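# Insert pin red end up into the matching-depth hole

## Task

The block has five holes, each a different depth. Place the pin in one of them with its red end pointing up, choosing the hole deep enough that the entire red section, and nothing else of the pin, shows above the block's top. The pin must stay there by itself at the end; it does not count if a gripper is still needed to hold it in place.

## Robot and tools

Robot: two arms, left_arm and right_arm, each with a two-finger gripper. Every pose is given in one shared scene frame. Its origin sits on the table top midway between the arms, +z is up, +x reaches out over the table, and left_arm stands on the +y side. The arm names do not tell you which side of a camera image an arm is on. Bases: left_arm at (+0.007, +0.268, +0.411) m, right_arm at (-0.036, -0.234, +0.411) m. Both are slightly tilted. Any mounting plates and the metal frame behind the arms are fixed obstacles.

Gripper frame: the fingers point along the gripper's +z axis and close along its y axis. end_effector_position is the point between the finger pads, roughly 1 cm short of the fingertips. Orientation is a quaternion written w first (qw, qx, qy, qz).

Row layout: every command row has 16 numbers, always including both arms even if only one moves. The first 8 are left_arm and the next 8 are right_arm. Each set of 8 is x, y, z, qw, qx, qy, qz, opening. x, y, z are an absolute target position in metres for that gripper. The quaternion is an absolute target orientation. Both are in the scene frame; neither is an offset. Opening runs from -1 (closed) to +1 (fully open, 0.094 m).

An arm that should stay still must be sent its full pose from the last result before it stopped, plus its intended opening, in every call. To keep a gripper's orientation fixed, resend the same target quaternion every time rather than the slightly drifted one a result reports. A call is refused if a target lies more than 0.6 m from that arm's last reported position along any gripper axis.

execute_actions(actions, pictures):
- An empty list returns the current state and moves nothing.
- {"rows": [...], "steps": n} runs up to 15 control steps of 1/30 s each; the default is 15. Each row covers one step, and the last row repeats if there are fewer rows than steps.
- {"steps": n} with no rows is a wait of up to 300 steps, counted from the previous result, so your reply time uses some of them.
- Only one action per call. pictures (true/false) decides whether camera images come back; they come by default.

move(target, speed): target is one 16-number row as above. Each gripper travels in a straight line toward its absolute pose, and both arms finish together in 0.5 to 10 s. If a path would take longer, the move stops at 10 s, short of the target. speed is in m/s, from 0.002 to 0.5, default 0.25. Rotation is capped at twice that value in rad/s. Openings are applied when the move starts. Paths ignore obstacles and the other arm, and a gripper may lag, wander or overshoot the set speed, especially with the arm nearly straight. The result adds a "move:" line giving how it ended (done, off_target, moving, held, fault) and which limits acted, plus each gripper's distance from its pose. If only one arm is named, the other finished fine. limits=paced means the pose was clipped. limits=held means some steps were blocked, and the arm may then jump faster.

wait(seconds): 0 to 10 s. The scene runs with no new command.

zoom_image(camera, region): region is [x0, y0, x1, y1] in image pixels from the top-left corner, at most 504x504. Cameras: cam_head_left, cam_head_right, cam_high, cam_left_wrist, cam_right_wrist, all 504x504. The wrist cameras are fisheye.

read_manual(section): returns only licence text ("licences"). It is of no use for the task.

finished_scene(scene): pass the number of the current scene. Call it only once the pin stands on its own.

Results: the state line reads "left_arm: … | right_arm: …", with each gripper's position and quaternion. grip_measured is the finger opening on the command scale. The last joint value is the real opening in metres, possibly off by about 1 mm. "Hand target" shows the pose the controller is now driving toward. "pose unreachable" means the clearance check altered or blocked that arm's command. HELD marks control steps that were not sent. FAULT lines report arm stops. MOTOR HOT appears from 85 °C; at 100 °C that arm releases and falls.

Motion behaviour: on each step the command is clipped to within 70 mm and 16 degrees of the measured pose. Position has priority over orientation. After an action the arm only travels to its last clipped pose, so check the result and send the remainder. Arms often settle a centimetre or more from the target, usually too low. Printed positions grow less accurate at long reach.

Gripping: to hold something, command an opening below grip_measured. About 0.03 below gives a firm grip; a smaller difference gives a lighter one. Items thinner than about 2 mm are gripped more weakly.

Avoid the following:
- dropping the pin or knocking anything off the table, which fails the task;
- fast or deep pushes into contact, since harder impacts and targets set further past a surface press harder;
- arm-to-arm collisions;
- long loaded holds that overheat motors.

Brief outside tugs on a held part or pushes on loose objects may occur. Reply time keeps the simulation running, so be efficient and move smoothly.

Each tool is called as name(argument=value, ...) on one line, values as JSON.

## Session

execute_actions(actions=[])

Scene clock: 0.00 s of 5600.00 s.
left_arm: end_effector_position=(+0.1949, -0.4246, +0.1343) grip_measured=+1.000 end_effector_quat_wxyz=(+0.588, +0.768, +0.248, -0.056) | right_arm: end_effector_position=(+0.0960, -0.5947, +0.1484) grip_measured=+1.000 end_effector_quat_wxyz=(+0.050, +0.520, +0.598, +0.608)
Joint positions: left_arm=[-1.318  2.889  1.507  1.039  0.068  1.299  0.094] | right_arm=[-1.63   2.844  1.682 -1.652 -0.868 -0.787  0.094]
Joint velocities: left_arm=[-0.005 -0.015 -0.022  0.002 -0.022 -0.051  0.   ] | right_arm=[-0.015 -0.015 -0.017 -0.022  0.051 -0.066  0.   ]
Hand target (left_arm): +0.197, -0.429, +0.139; +0.595, +0.763, +0.247, -0.056
Hand target (right_arm): +0.096, -0.600, +0.152; +0.053, +0.519, +0.601, +0.606

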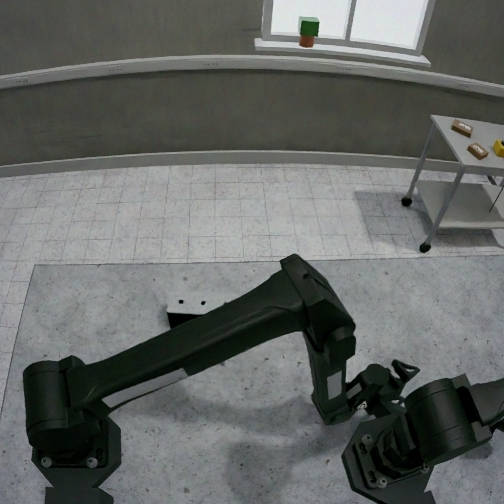

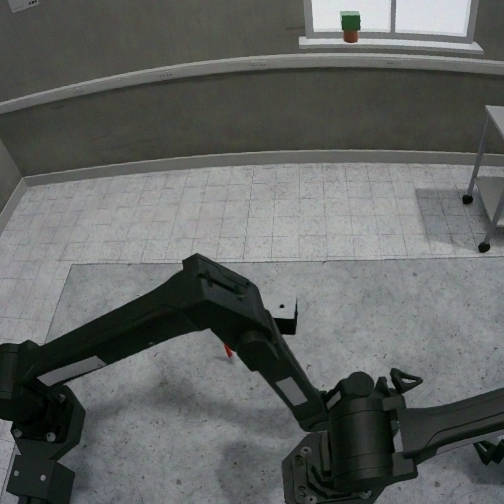

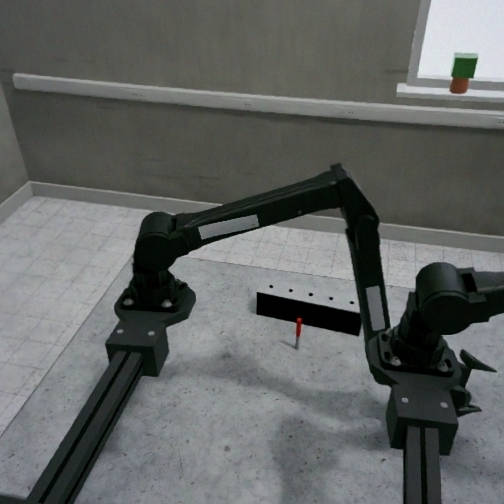

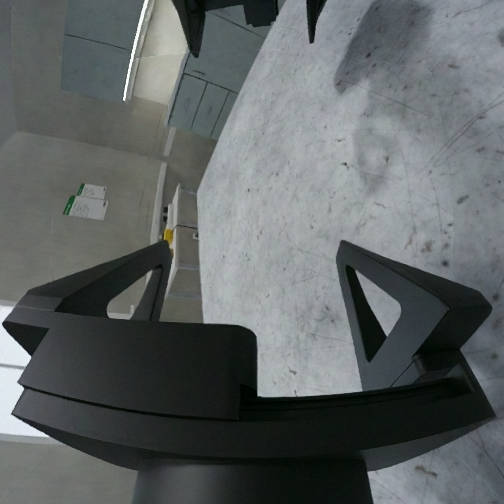

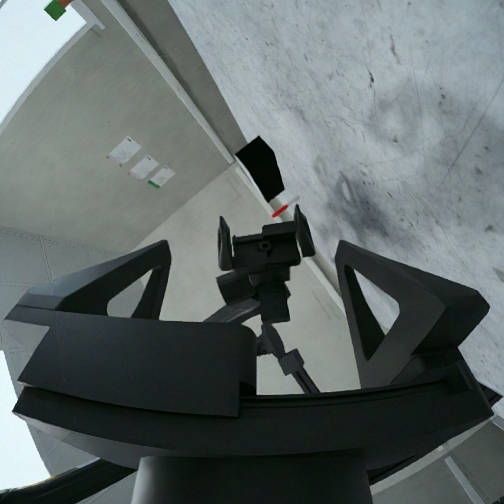

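move(target=[0.28,-0.15,0.24,0.2,0.68,0.7,0,1,0.096,-0.5947,0.1484,0.05,0.52,0.598,0.608,1], speed=0.3)

move(target=[0.33,0.2,0.25,0,0,1,0,1,0.096,-0.5947,0.1484,0.05,0.52,0.598,0.608,1], speed=0.4)

Scene clock: 8.30 s of 5600.00 s.
left_arm: end_effector_position=(+0.2739, -0.1478, +0.2387) grip_measured=+1.000 end_effector_quat_wxyz=(+0.200, +0.688, +0.697, -0.000) | right_arm: end_effector_position=(+0.0960, -0.5947, +0.1484) grip_measured=+1.000 end_effector_quat_wxyz=(+0.050, +0.520, +0.598, +0.608)
Joint positions: left_arm=[-1.102  2.129  0.877  0.077 -0.2    0.591  0.094] | right_arm=[-1.63   2.844  1.682 -1.652 -0.868 -0.787  0.094]
Joint velocities: left_arm=[ 0.005 -0.005 -0.002 -0.002  0.081  0.007  0.   ] | right_arm=[-0.005 -0.005  0.007 -0.007  0.007 -0.066  0.   ]
Hand target (left_arm): +0.273, -0.146, +0.243; +0.199, +0.683, +0.703, -0.003
Hand target (right_arm): +0.096, -0.595, +0.148; +0.050, +0.520, +0.598, +0.608
Off the commanded pose (left_arm): 0.007 m, 1 deg.
Off the commanded pose (right_arm): 0.000 m, 0 deg.
After step 90, 2.73 s passed at rest.
move: done
camera_calibration (this result's frames):
cam_left_wrist: T_world_to_cam=[[-0.959761, -0.0584506, -0.274668, 0.322281], [-0.146516, 0.938644, 0.312219, 0.112725], [0.239566, 0.339899, -0.909438, 0.327227], [0, 0, 0, 1]] pos_world=[0.247436, -0.198196, 0.350918]

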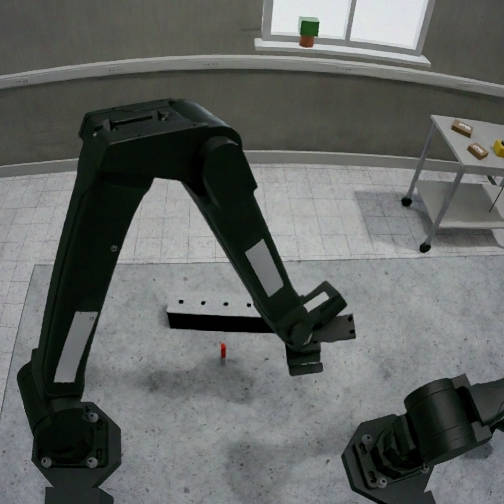

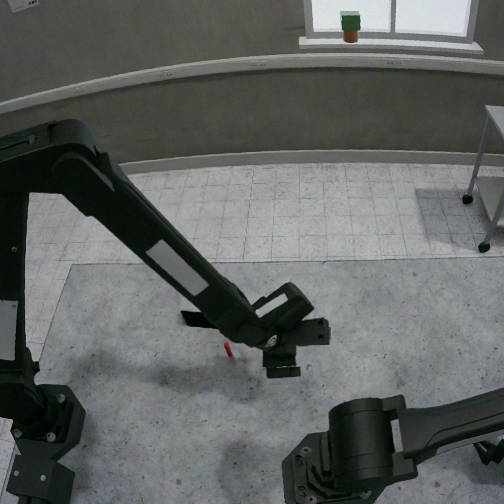

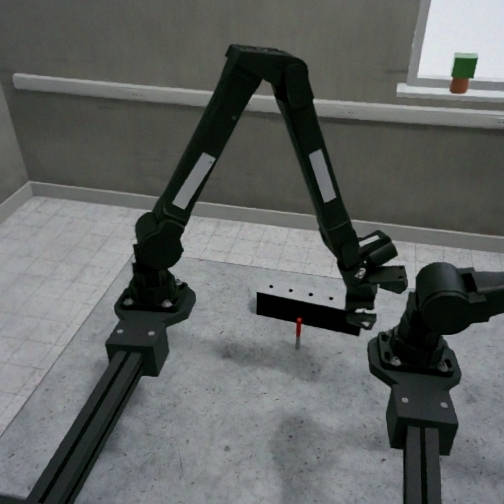

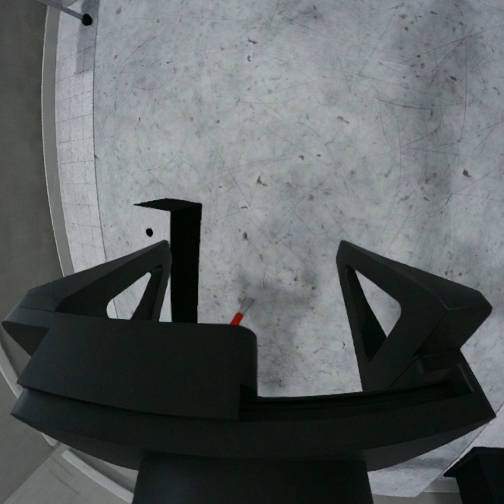

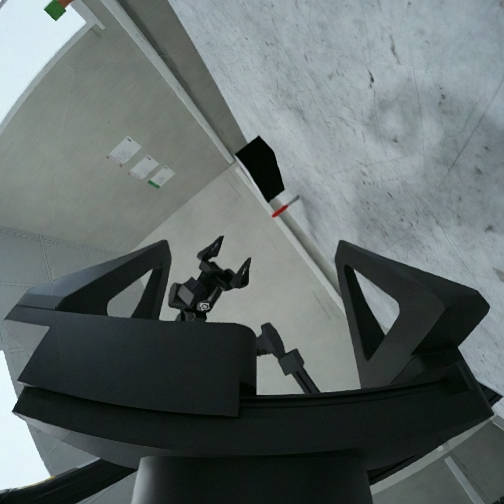

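Scene clock: 10.77 s of 5600.00 s.
left_arm: end_effector_position=(+0.3118, +0.1993, +0.2465) grip_measured=+1.000 end_effector_quat_wxyz=(-0.014, +0.007, +1.000, -0.004) | right_arm: end_effector_position=(+0.0960, -0.5947, +0.1484) grip_measured=+1.000 end_effector_quat_wxyz=(+0.050, +0.520, +0.598, +0.608)
Joint positions: left_arm=[-0.289  1.875  0.6   -0.243 -0.064 -0.202  0.094] | right_arm=[-1.63   2.844  1.682 -1.652 -0.868 -0.787  0.094]
Joint velocities: left_arm=[-0.005  0.005 -0.012  0.002  0.022 -0.022  0.   ] | right_arm=[-0.005  0.005 -0.007  0.007  0.022  0.022  0.   ]
Hand target (left_arm): +0.320, +0.196, +0.253; -0.005, -0.001, +1.000, -0.008
Hand target (right_arm): +0.096, -0.595, +0.148; +0.050, +0.520, +0.598, +0.608
Off the commanded pose (left_arm): 0.019 m, 2 deg.
Off the commanded pose (right_arm): 0.000 m, 0 deg.
move: off_target (left_arm)
camera_calibration (this result's frames):
cam_left_wrist: T_world_to_cam=[[-0.00675346, -0.99995, 0.00735086, 0.202082], [-0.792373, 0.00983547, 0.609958, 0.103156], [-0.61, -0.0017053, -0.7924, 0.511354], [0, 0, 0, 1]] pos_world=[0.395028, 0.201929, 0.34079]

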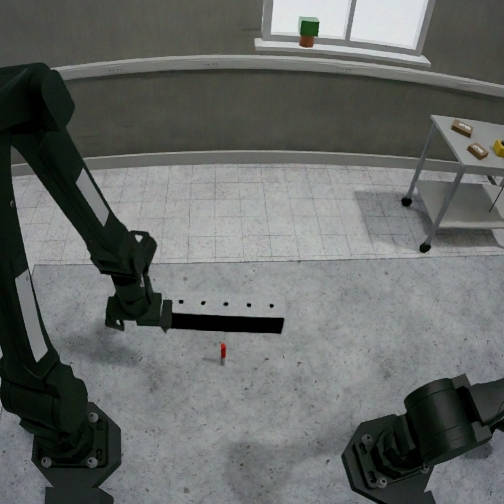

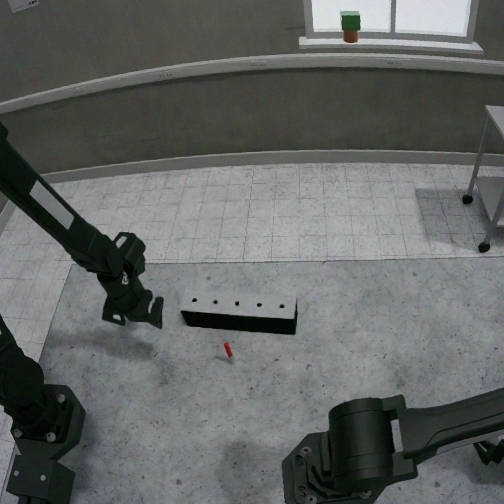

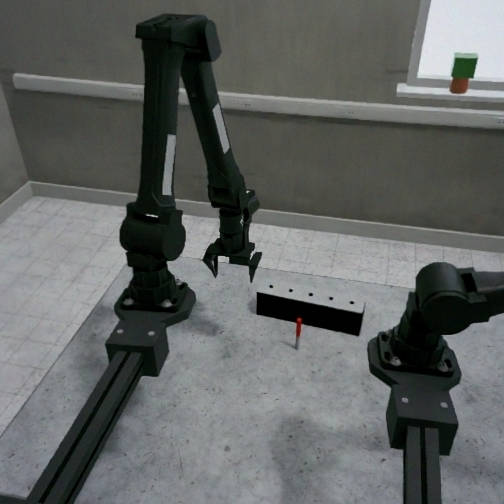

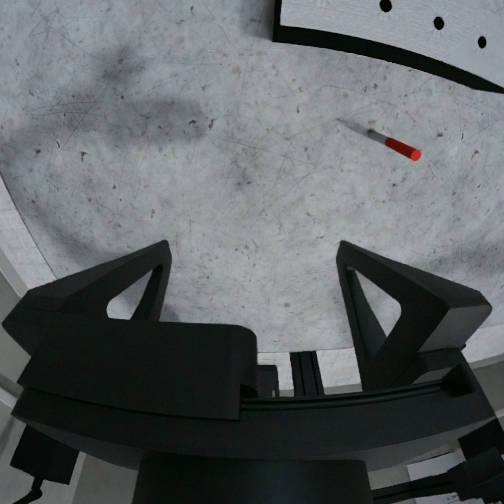

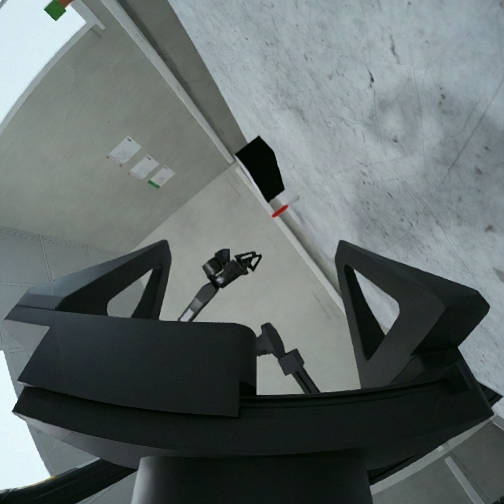

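move(target=[0.35,0.026,0.15,0,0,1,0,0.3,0.096,-0.5947,0.1484,0.05,0.52,0.598,0.608,1])

zoom_image(camera="cam_high", region=[240,250,380,360])

Scene clock: 17.07 s of 5600.00 s.
left_arm: end_effector_position=(+0.3520, +0.0280, +0.1544) grip_measured=+0.302 end_effector_quat_wxyz=(+0.004, +0.012, +1.000, +0.000) | right_arm: end_effector_position=(+0.0960, -0.5947, +0.1484) grip_measured=+1.000 end_effector_quat_wxyz=(+0.050, +0.520, +0.598, +0.608)
Joint positions: left_arm=[-0.662  2.271  0.967 -0.213 -0.107 -0.563  0.061] | right_arm=[-1.63   2.844  1.682 -1.652 -0.868 -0.787  0.094]
Joint velocities: left_arm=[-0.005  0.005  0.022 -0.002 -0.022  0.007  0.001] | right_arm=[-0.005  0.005  0.007  0.007  0.037 -0.022  0.   ]
Hand target (left_arm): +0.354, +0.030, +0.150; +0.001, +0.000, +1.000, +0.004
Hand target (right_arm): +0.096, -0.595, +0.148; +0.050, +0.520, +0.598, +0.608
Off the commanded pose (left_arm): 0.005 m, 1 deg.
Off the commanded pose (right_arm): 0.000 m, 0 deg.
After step 90, 1.93 s passed at rest.
move: done
camera_calibration (this result's frames):
cam_left_wrist: T_world_to_cam=[[-0.0171949, -0.999851, -0.00137426, 0.0367465], [-0.814594, 0.013212, 0.579882, 0.205186], [-0.579777, 0.0110905, -0.8147, 0.455062], [0, 0, 0, 1]] pos_world=[0.431609, 0.0289833, 0.251806]

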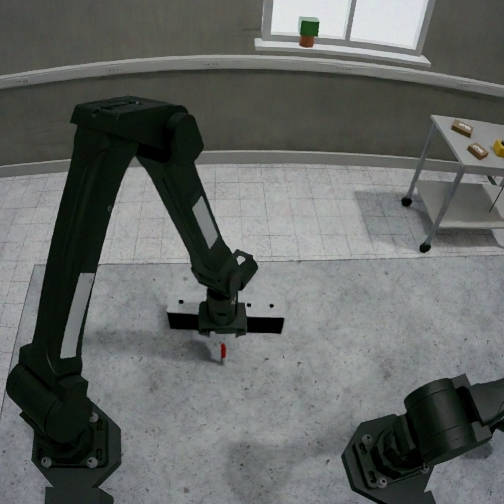

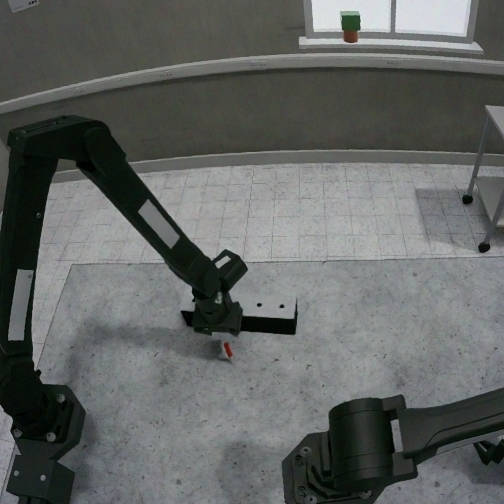

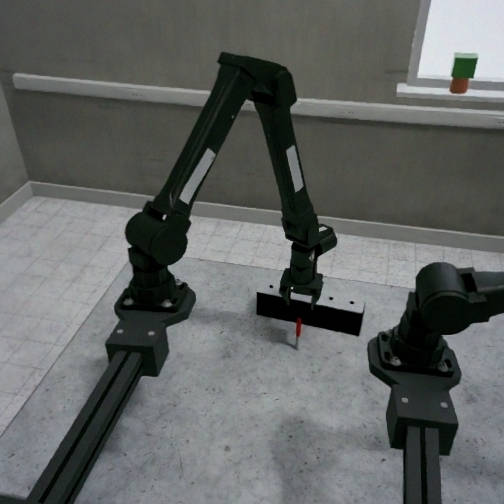

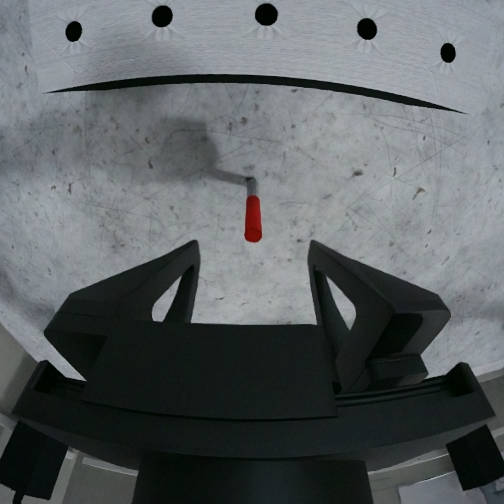

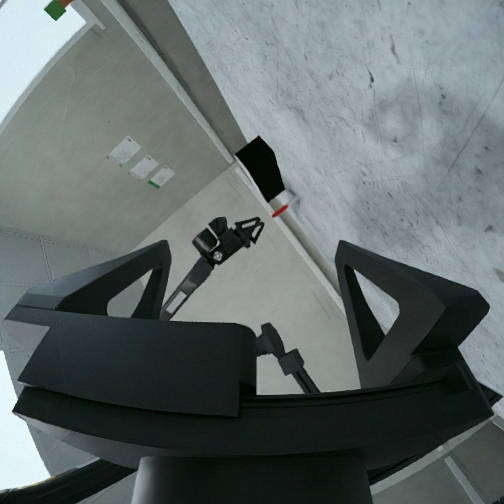

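Region (240, 250, 380, 360) of cam_high's 504x504 image, scaled by 3.600, with more detail than that image has; it fills the top 396 rows of this view, and the rest is white.

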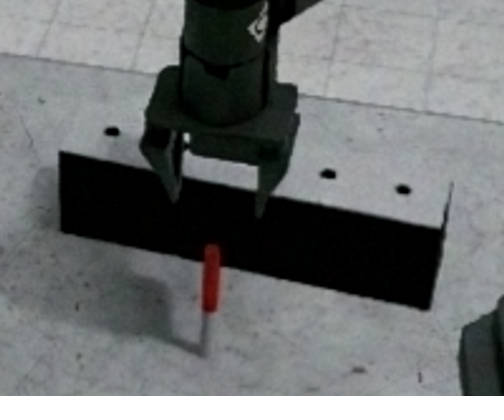

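move(target=[0.341,0.027,0.088,0,0,1,0,0.3,0.096,-0.5947,0.1484,0.05,0.52,0.598,0.608,1], speed=0.15)

Scene clock: 22.73 s of 5600.00 s.
left_arm: end_effector_position=(+0.3346, +0.0313, +0.0903) grip_measured=+0.302 end_effector_quat_wxyz=(-0.006, +0.009, +1.000, +0.005) | right_arm: end_effector_position=(+0.0960, -0.5947, +0.1484) grip_measured=+1.000 end_effector_quat_wxyz=(+0.050, +0.520, +0.598, +0.608)
Joint positions: left_arm=[-0.662  2.446  1.019 -0.114 -0.104 -0.571  0.061] | right_arm=[-1.63   2.844  1.682 -1.652 -0.868 -0.787  0.094]
Joint velocities: left_arm=[ 0.005  0.005 -0.027  0.017 -0.007 -0.066  0.001] | right_arm=[-0.005 -0.024  0.007 -0.002  0.007  0.007  0.   ]
Hand target (left_arm): +0.341, +0.027, +0.089; +0.000, +0.000, +1.000, -0.000
Hand target (right_arm): +0.096, -0.595, +0.148; +0.050, +0.520, +0.598, +0.608
Off the commanded pose (left_arm): 0.008 m, 1 deg.
Off the commanded pose (right_arm): 0.000 m, 0 deg.
After step 90, 1.60 s passed at rest.
move: done
camera_calibration (this result's frames):
cam_left_wrist: T_world_to_cam=[[-0.0124442, -0.99985, -0.0120076, 0.0389605], [-0.802575, 0.00282479, 0.596544, 0.222939], [-0.596421, 0.0170605, -0.80249, 0.397001], [0, 0, 0, 1]] pos_world=[0.416189, 0.0315519, 0.186064]

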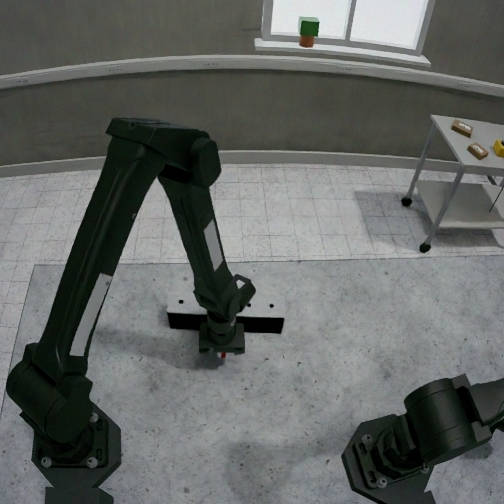

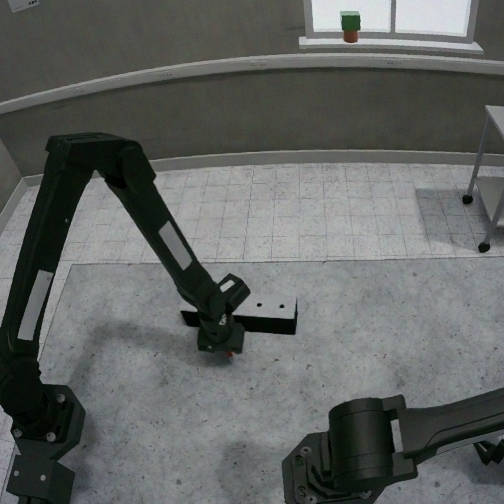

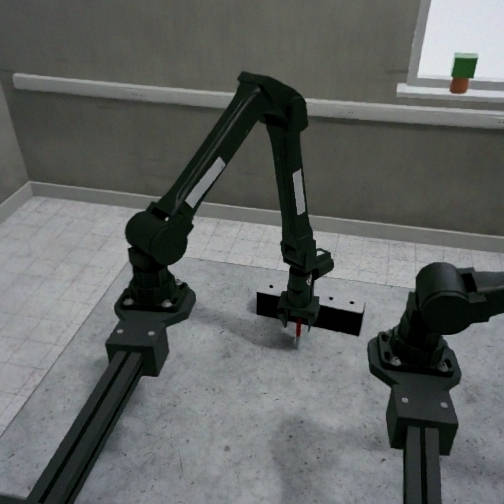

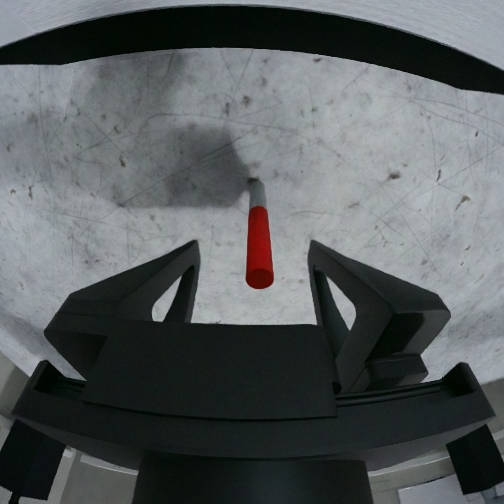

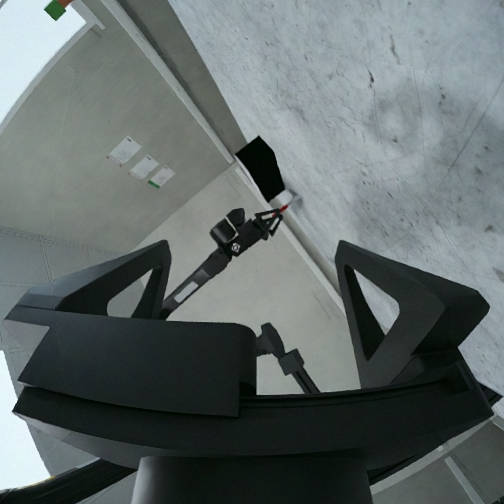

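move(target=[0.346,0.024,0.084,0,0,1,0,-0.4,0.096,-0.5947,0.1484,0.05,0.52,0.598,0.608,1])

Scene clock: 26.17 s of 5600.00 s.
left_arm: end_effector_position=(+0.3472, +0.0230, +0.0913) grip_measured=-0.398 end_effector_quat_wxyz=(+0.004, +0.008, +1.000, -0.001) | right_arm: end_effector_position=(+0.0960, -0.5947, +0.1484) grip_measured=+1.000 end_effector_quat_wxyz=(+0.050, +0.520, +0.598, +0.608)
Joint positions: left_arm=[-0.662  2.446  1.043 -0.114 -0.104 -0.571  0.028] | right_arm=[-1.63   2.844  1.682 -1.652 -0.868 -0.787  0.094]
Joint velocities: left_arm=[-0.015  0.005 -0.007  0.002 -0.081 -0.051 -0.001] | right_arm=[-0.005  0.005  0.002  0.022 -0.022  0.022  0.   ]
Hand target (left_arm): +0.346, +0.024, +0.084; +0.000, +0.000, +1.000, -0.000
Hand target (right_arm): +0.096, -0.595, +0.148; +0.050, +0.520, +0.598, +0.608
Off the commanded pose (left_arm): 0.007 m, 1 deg.
Off the commanded pose (right_arm): 0.000 m, 0 deg.
move: done
camera_calibration (this result's frames):
cam_left_wrist: T_world_to_cam=[[-0.00988791, -0.999951, 0.00102194, 0.0288173], [-0.8143, 0.00864526, 0.58038, 0.237864], [-0.580361, 0.00490658, -0.814345, 0.401195], [0, 0, 0, 1]] pos_world=[0.426815, 0.024791, 0.18863]

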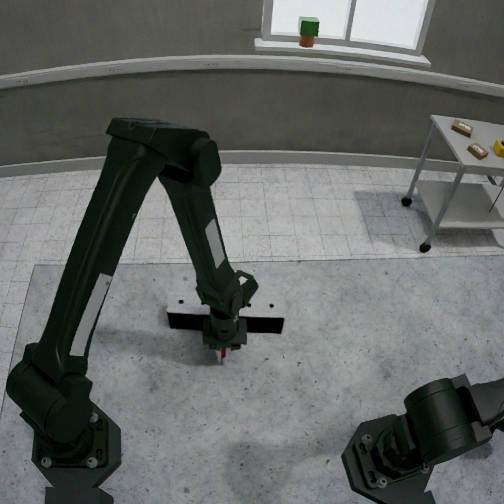

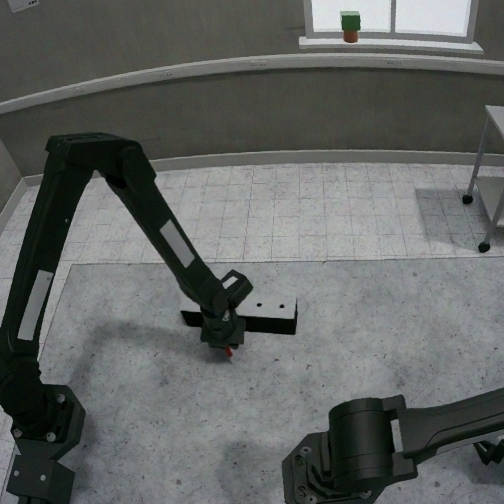

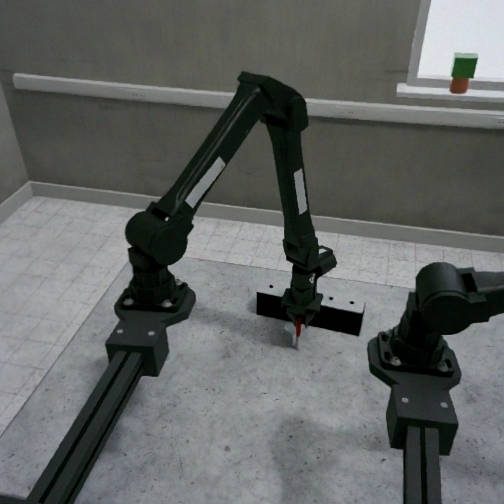

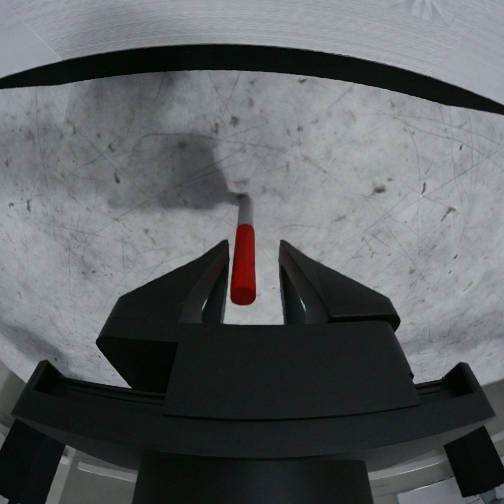

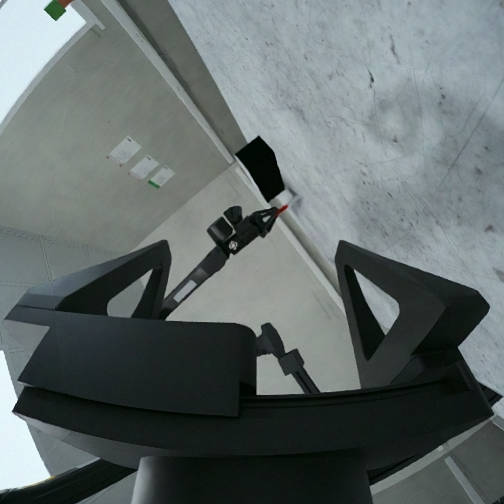

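Stick-slip. The shoulder moving down will pull the hand back.

move(target=[0.340,0.028,0.080,0,0,1,0,-0.4,0.096,-0.5947,0.1484,0.05,0.52,0.598,0.608,1], speed=0.02)

Scene clock: 29.13 s of 5600.00 s.
left_arm: end_effector_position=(+0.3478, +0.0224, +0.0894) grip_measured=-0.398 end_effector_quat_wxyz=(+0.007, +0.008, +1.000, -0.003) | right_arm: end_effector_position=(+0.0960, -0.5947, +0.1484) grip_measured=+1.000 end_effector_quat_wxyz=(+0.050, +0.520, +0.598, +0.608)
Joint positions: left_arm=[-0.662  2.451  1.043 -0.101 -0.104 -0.571  0.028] | right_arm=[-1.63   2.844  1.682 -1.652 -0.868 -0.787  0.094]
Joint velocities: left_arm=[-0.015 -0.005  0.002 -0.007  0.007  0.022  0.001] | right_arm=[-0.005 -0.005  0.007 -0.007  0.037  0.007  0.   ]
Hand target (left_arm): +0.340, +0.028, +0.080; -0.000, +0.000, +1.000, +0.000
Hand target (right_arm): +0.096, -0.595, +0.148; +0.050, +0.520, +0.598, +0.608
Off the commanded pose (left_arm): 0.013 m, 1 deg.
Off the commanded pose (right_arm): 0.000 m, 0 deg.
move: off_target (left_arm)
camera_calibration (this result's frames):
cam_left_wrist: T_world_to_cam=[[-0.00913063, -0.999945, 0.00516879, 0.0275574], [-0.817957, 0.010442, 0.575185, 0.241155], [-0.575207, 0.00102395, -0.818007, 0.398625], [0, 0, 0, 1]] pos_world=[0.426798, 0.0246296, 0.187226]

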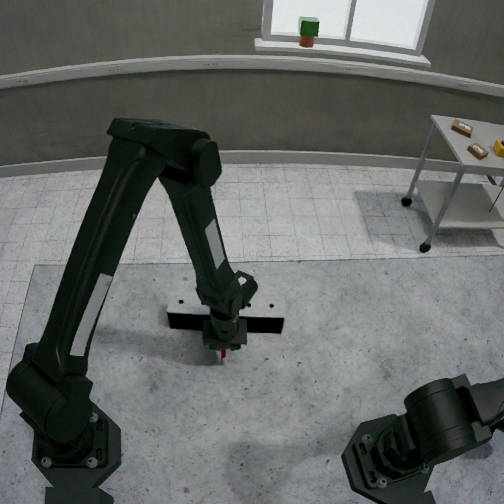

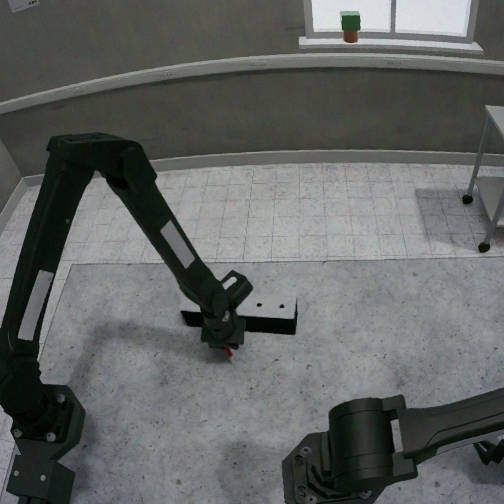

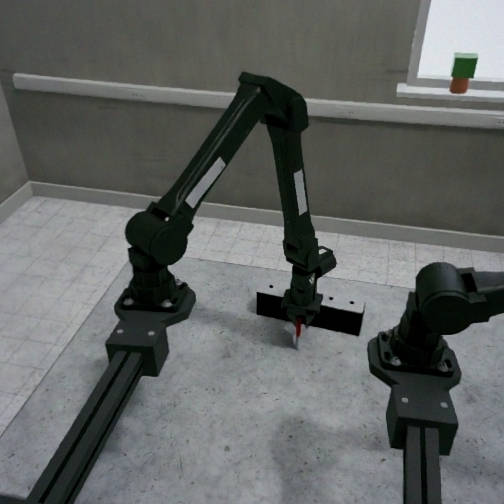

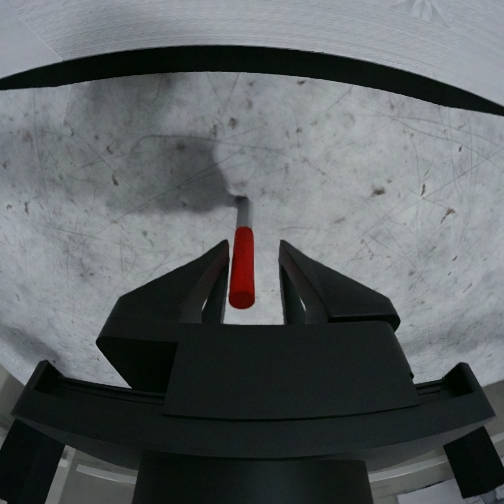

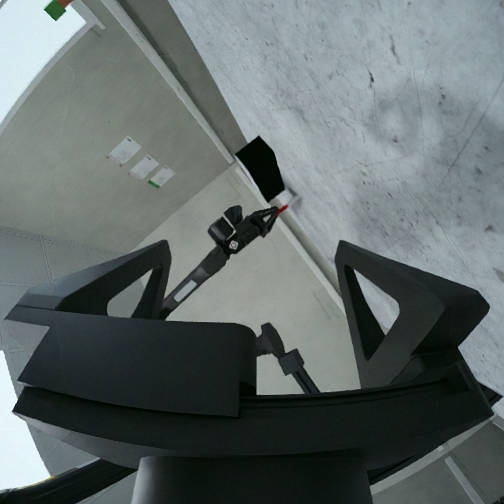

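execute_actions(actions=[{"rows":[[0.336,0.031,0.077,0,0,1,0,-0.4,0.096,-0.5947,0.1484,0.05,0.52,0.598,0.608,1]]}], pictures=false)

Scene clock: 31.60 s of 5600.00 s.
left_arm: end_effector_position=(+0.3460, +0.0232, +0.0866) grip_measured=-0.398 end_effector_quat_wxyz=(+0.009, +0.007, +1.000, -0.005) | right_arm: end_effector_position=(+0.0960, -0.5947, +0.1484) grip_measured=+1.000 end_effector_quat_wxyz=(+0.050, +0.520, +0.598, +0.608)
Joint positions: left_arm=[-0.662  2.458  1.038 -0.085 -0.104 -0.571  0.028] | right_arm=[-1.63   2.844  1.682 -1.652 -0.868 -0.787  0.094]
Joint velocities: left_arm=[-0.005 -0.005  0.002 -0.002 -0.066 -0.066  0.   ] | right_arm=[-0.005 -0.005 -0.012 -0.002 -0.037  0.007  0.   ]
Hand target (left_arm): +0.336, +0.031, +0.078; -0.000, +0.000, +1.000, -0.000
Hand target (right_arm): +0.096, -0.595, +0.148; +0.050, +0.520, +0.598, +0.608
Off the commanded pose (left_arm): 0.016 m, 1 deg.
Off the commanded pose (right_arm): 0.000 m, 0 deg.
Steps of this call (steps 1 to 59: nothing new was sent; steps 60 to 74: all 15 steps of this action). Readings (end_effector_position):
60: left_arm (+0.3479, +0.0223, +0.0894) | right_arm (+0.0960, -0.5947, +0.1484)
61: left_arm (+0.3483, +0.0220, +0.0891) | right_arm (+0.0960, -0.5947, +0.1484)
63: left_arm (+0.3482, +0.0219, +0.0884) | right_arm (+0.0960, -0.5947, +0.1484)
67: left_arm (+0.3465, +0.0230, +0.0870) | right_arm (+0.0960, -0.5947, +0.1484)
74: the state above

execute_actions(actions=[{"rows":[[0.331,0.035,0.078,-0.005,0,1,0.003,-0.4,0.096,-0.5947,0.1484,0.05,0.52,0.598,0.608,1]]}], pictures=false)

Scene clock: 35.03 s of 5600.00 s.
left_arm: end_effector_position=(+0.3393, +0.0274, +0.0861) grip_measured=-0.398 end_effector_quat_wxyz=(+0.004, +0.008, +1.000, -0.001) | right_arm: end_effector_position=(+0.0960, -0.5947, +0.1484) grip_measured=+1.000 end_effector_quat_wxyz=(+0.050, +0.520, +0.598, +0.608)
Joint positions: left_arm=[-0.662  2.458  1.026 -0.085 -0.104 -0.571  0.028] | right_arm=[-1.63   2.844  1.682 -1.652 -0.868 -0.787  0.094]
Joint velocities: left_arm=[-0.005 -0.005  0.007 -0.022 -0.037  0.022 -0.   ] | right_arm=[-0.005 -0.015 -0.032  0.007  0.022 -0.037  0.   ]
Hand target (left_arm): +0.331, +0.035, +0.079; -0.005, -0.000, +1.000, +0.003
Hand target (right_arm): +0.096, -0.595, +0.148; +0.050, +0.520, +0.598, +0.608
Off the commanded pose (left_arm): 0.014 m, 1 deg.
Off the commanded pose (right_arm): 0.000 m, 0 deg.
Steps of this call (steps 1 to 88: nothing new was sent; steps 89 to 103: all 15 steps of this action). Readings (end_effector_position):
89: left_arm (+0.3453, +0.0236, +0.0865) | right_arm (+0.0960, -0.5947, +0.1484)
90: left_arm (+0.3445, +0.0241, +0.0865) | right_arm (+0.0960, -0.5947, +0.1484)
92: left_arm (+0.3419, +0.0258, +0.0863) | right_arm (+0.0960, -0.5947, +0.1484)
96: left_arm (+0.3393, +0.0274, +0.0861) | right_arm (+0.0960, -0.5947, +0.1484)
103: the state above

execute_actions(actions=[{"rows":[[0.331,0.035,0.078,-0.005,0,1,0.003,-0.82,0.096,-0.5947,0.1484,0.05,0.52,0.598,0.608,1]]}], pictures=false)

move(target=[0.36,0.04,0.2,0,0,1,0,-0.82,0.096,-0.5947,0.1484,0.05,0.52,0.598,0.608,1])

move(target=[0.482,0.018,0.19,0,0,1,0,-0.82,0.096,-0.5947,0.1484,0.05,0.52,0.598,0.608,1])

Scene clock: 40.37 s of 5600.00 s.
left_arm: end_effector_position=(+0.3392, +0.0273, +0.0861) grip_measured=-0.760 end_effector_quat_wxyz=(+0.004, +0.008, +1.000, -0.002) | right_arm: end_effector_position=(+0.0960, -0.5947, +0.1484) grip_measured=+1.000 end_effector_quat_wxyz=(+0.050, +0.520, +0.598, +0.608)
Joint positions: left_arm=[-0.662  2.458  1.026 -0.085 -0.103 -0.571  0.011] | right_arm=[-1.63   2.844  1.682 -1.652 -0.868 -0.787  0.094]
Joint velocities: left_arm=[-0.015 -0.015 -0.017 -0.012  0.037 -0.051 -0.001] | right_arm=[-0.005  0.005 -0.007 -0.002  0.051 -0.037  0.   ]
Hand target (left_arm): +0.331, +0.035, +0.079; -0.005, +0.000, +1.000, +0.003
Hand target (right_arm): +0.096, -0.595, +0.148; +0.050, +0.520, +0.598, +0.608
Off the commanded pose (left_arm): 0.014 m, 1 deg.
Off the commanded pose (right_arm): 0.000 m, 0 deg.
Steps of this call (steps 1 to 90: nothing new was sent; then 1.83 s passed at rest; steps 91 to 105: all 15 steps of this action). Readings (end_effector_position):
91: left_arm (+0.3393, +0.0274, +0.0861) | right_arm (+0.0960, -0.5947, +0.1484)
92: left_arm (+0.3393, +0.0274, +0.0861) | right_arm (+0.0960, -0.5947, +0.1484)
94: left_arm (+0.3392, +0.0273, +0.0861) | right_arm (+0.0960, -0.5947, +0.1484)
98: left_arm (+0.3392, +0.0273, +0.0861) | right_arm (+0.0960, -0.5947, +0.1484)
105: the state above

Scene clock: 41.67 s of 5600.00 s.
left_arm: end_effector_position=(+0.3658, +0.0345, +0.2036) grip_measured=-0.760 end_effector_quat_wxyz=(+0.009, -0.003, +1.000, -0.005) | right_arm: end_effector_position=(+0.0960, -0.5947, +0.1484) grip_measured=+1.000 end_effector_quat_wxyz=(+0.050, +0.520, +0.598, +0.608)
Joint positions: left_arm=[-0.643  2.135  0.936 -0.303 -0.103 -0.571  0.011] | right_arm=[-1.63   2.844  1.682 -1.652 -0.868 -0.787  0.094]
Joint velocities: left_arm=[-0.015 -0.005 -0.002 -0.012 -0.007  0.007 -0.001] | right_arm=[-0.015 -0.005  0.017 -0.002 -0.066  0.007  0.   ]
Hand target (left_arm): +0.359, +0.040, +0.199; -0.000, +0.000, +1.000, -0.000
Hand target (right_arm): +0.096, -0.595, +0.148; +0.050, +0.520, +0.598, +0.608
Off the commanded pose (left_arm): 0.009 m, 1 deg.
Off the commanded pose (right_arm): 0.000 m, 0 deg.
move: done
camera_calibration (this result's frames):
cam_left_wrist: T_world_to_cam=[[0.0112549, -0.999898, 0.00884241, 0.0310454], [-0.820213, -0.00417362, 0.572043, 0.192041], [-0.571947, -0.0136909, -0.820176, 0.502168], [0, 0, 0, 1]] pos_world=[0.444379, 0.0387189, 0.301736]

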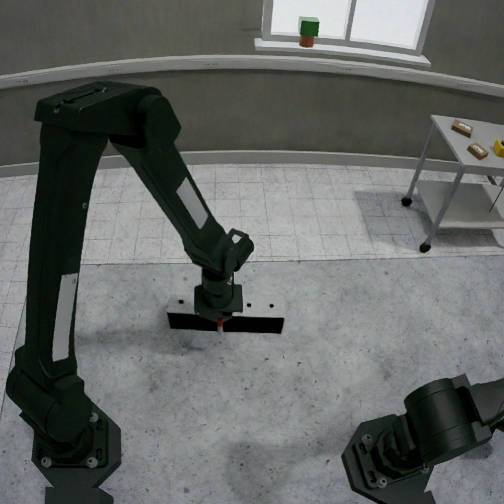

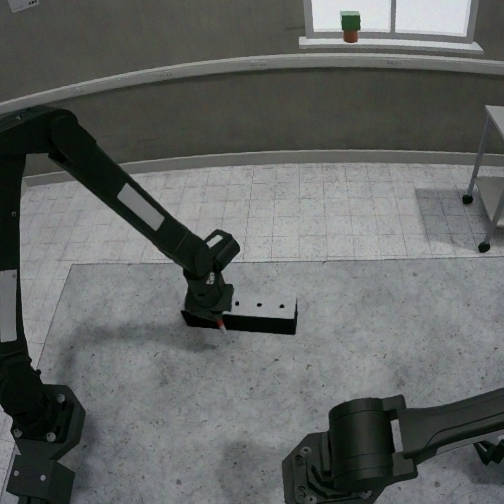

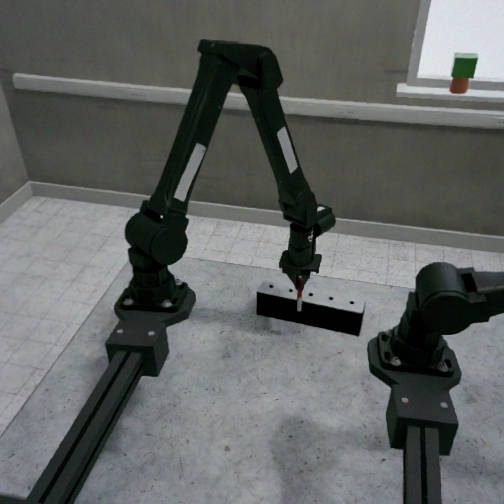

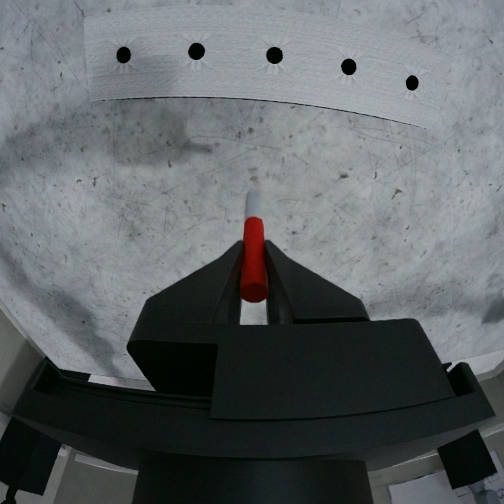

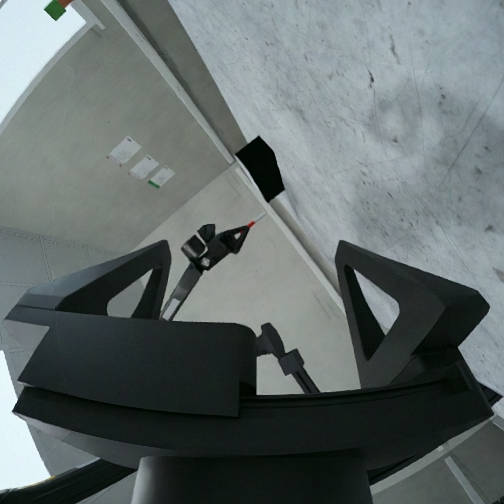

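Scene clock: 42.77 s of 5600.00 s.
left_arm: end_effector_position=(+0.4780, +0.0235, +0.1941) grip_measured=-0.760 end_effector_quat_wxyz=(+0.001, -0.009, +1.000, -0.000) | right_arm: end_effector_position=(+0.0960, -0.5947, +0.1484) grip_measured=+1.000 end_effector_quat_wxyz=(+0.050, +0.520, +0.598, +0.608)
Joint positions: left_arm=[-0.545  2.267  1.281 -0.525 -0.096 -0.488  0.011] | right_arm=[-1.63   2.844  1.682 -1.652 -0.868 -0.787  0.094]
Joint velocities: left_arm=[-0.005 -0.005  0.012 -0.002  0.022 -0.007  0.   ] | right_arm=[ 0.005 -0.005  0.007  0.017  0.037 -0.037  0.   ]
Hand target (left_arm): +0.482, +0.019, +0.190; -0.000, -0.000, +1.000, -0.001
Hand target (right_arm): +0.096, -0.595, +0.148; +0.050, +0.520, +0.598, +0.608
Off the commanded pose (left_arm): 0.008 m, 1 deg.
Off the commanded pose (right_arm): 0.000 m, 0 deg.
move: done
camera_calibration (this result's frames):
cam_left_wrist: T_world_to_cam=[[0.0246207, -0.999697, -0.000710175, 0.0142995], [-0.810601, -0.0203794, 0.585244, 0.282675], [-0.58508, -0.0138334, -0.810857, 0.562903], [0, 0, 0, 1]] pos_world=[0.558128, 0.0278428, 0.291011]

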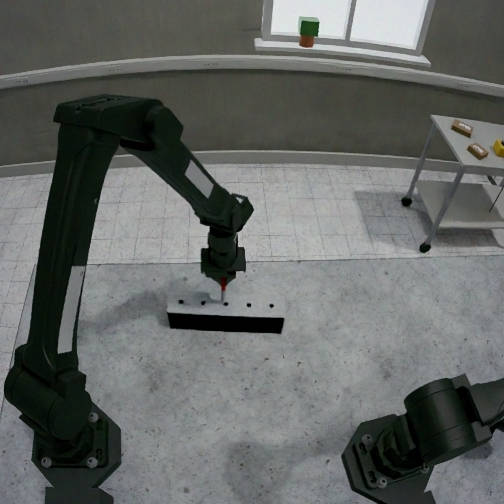

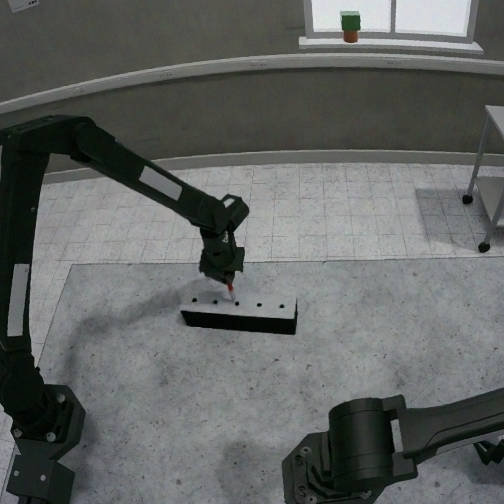

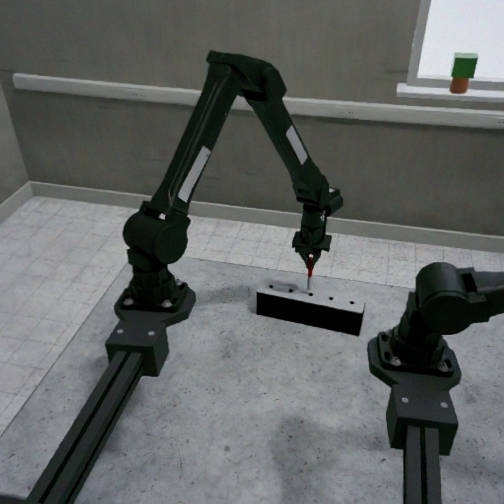

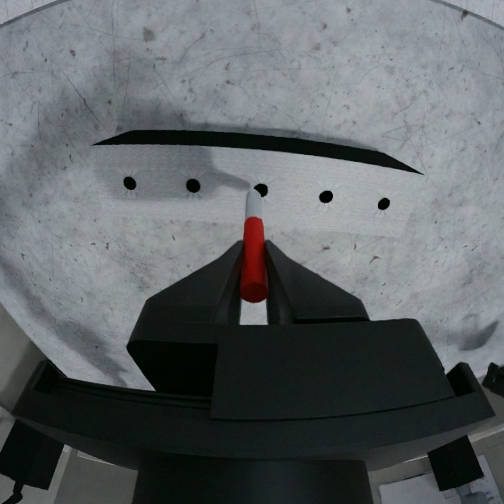

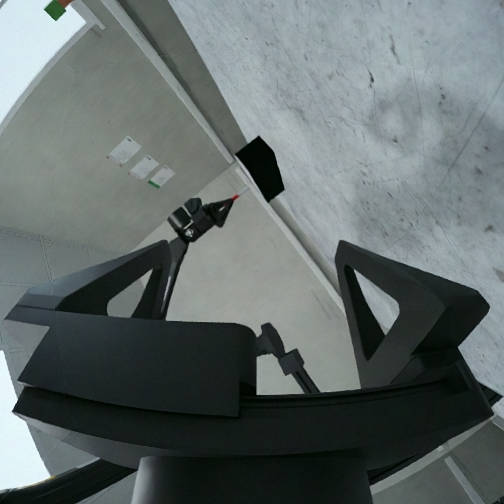

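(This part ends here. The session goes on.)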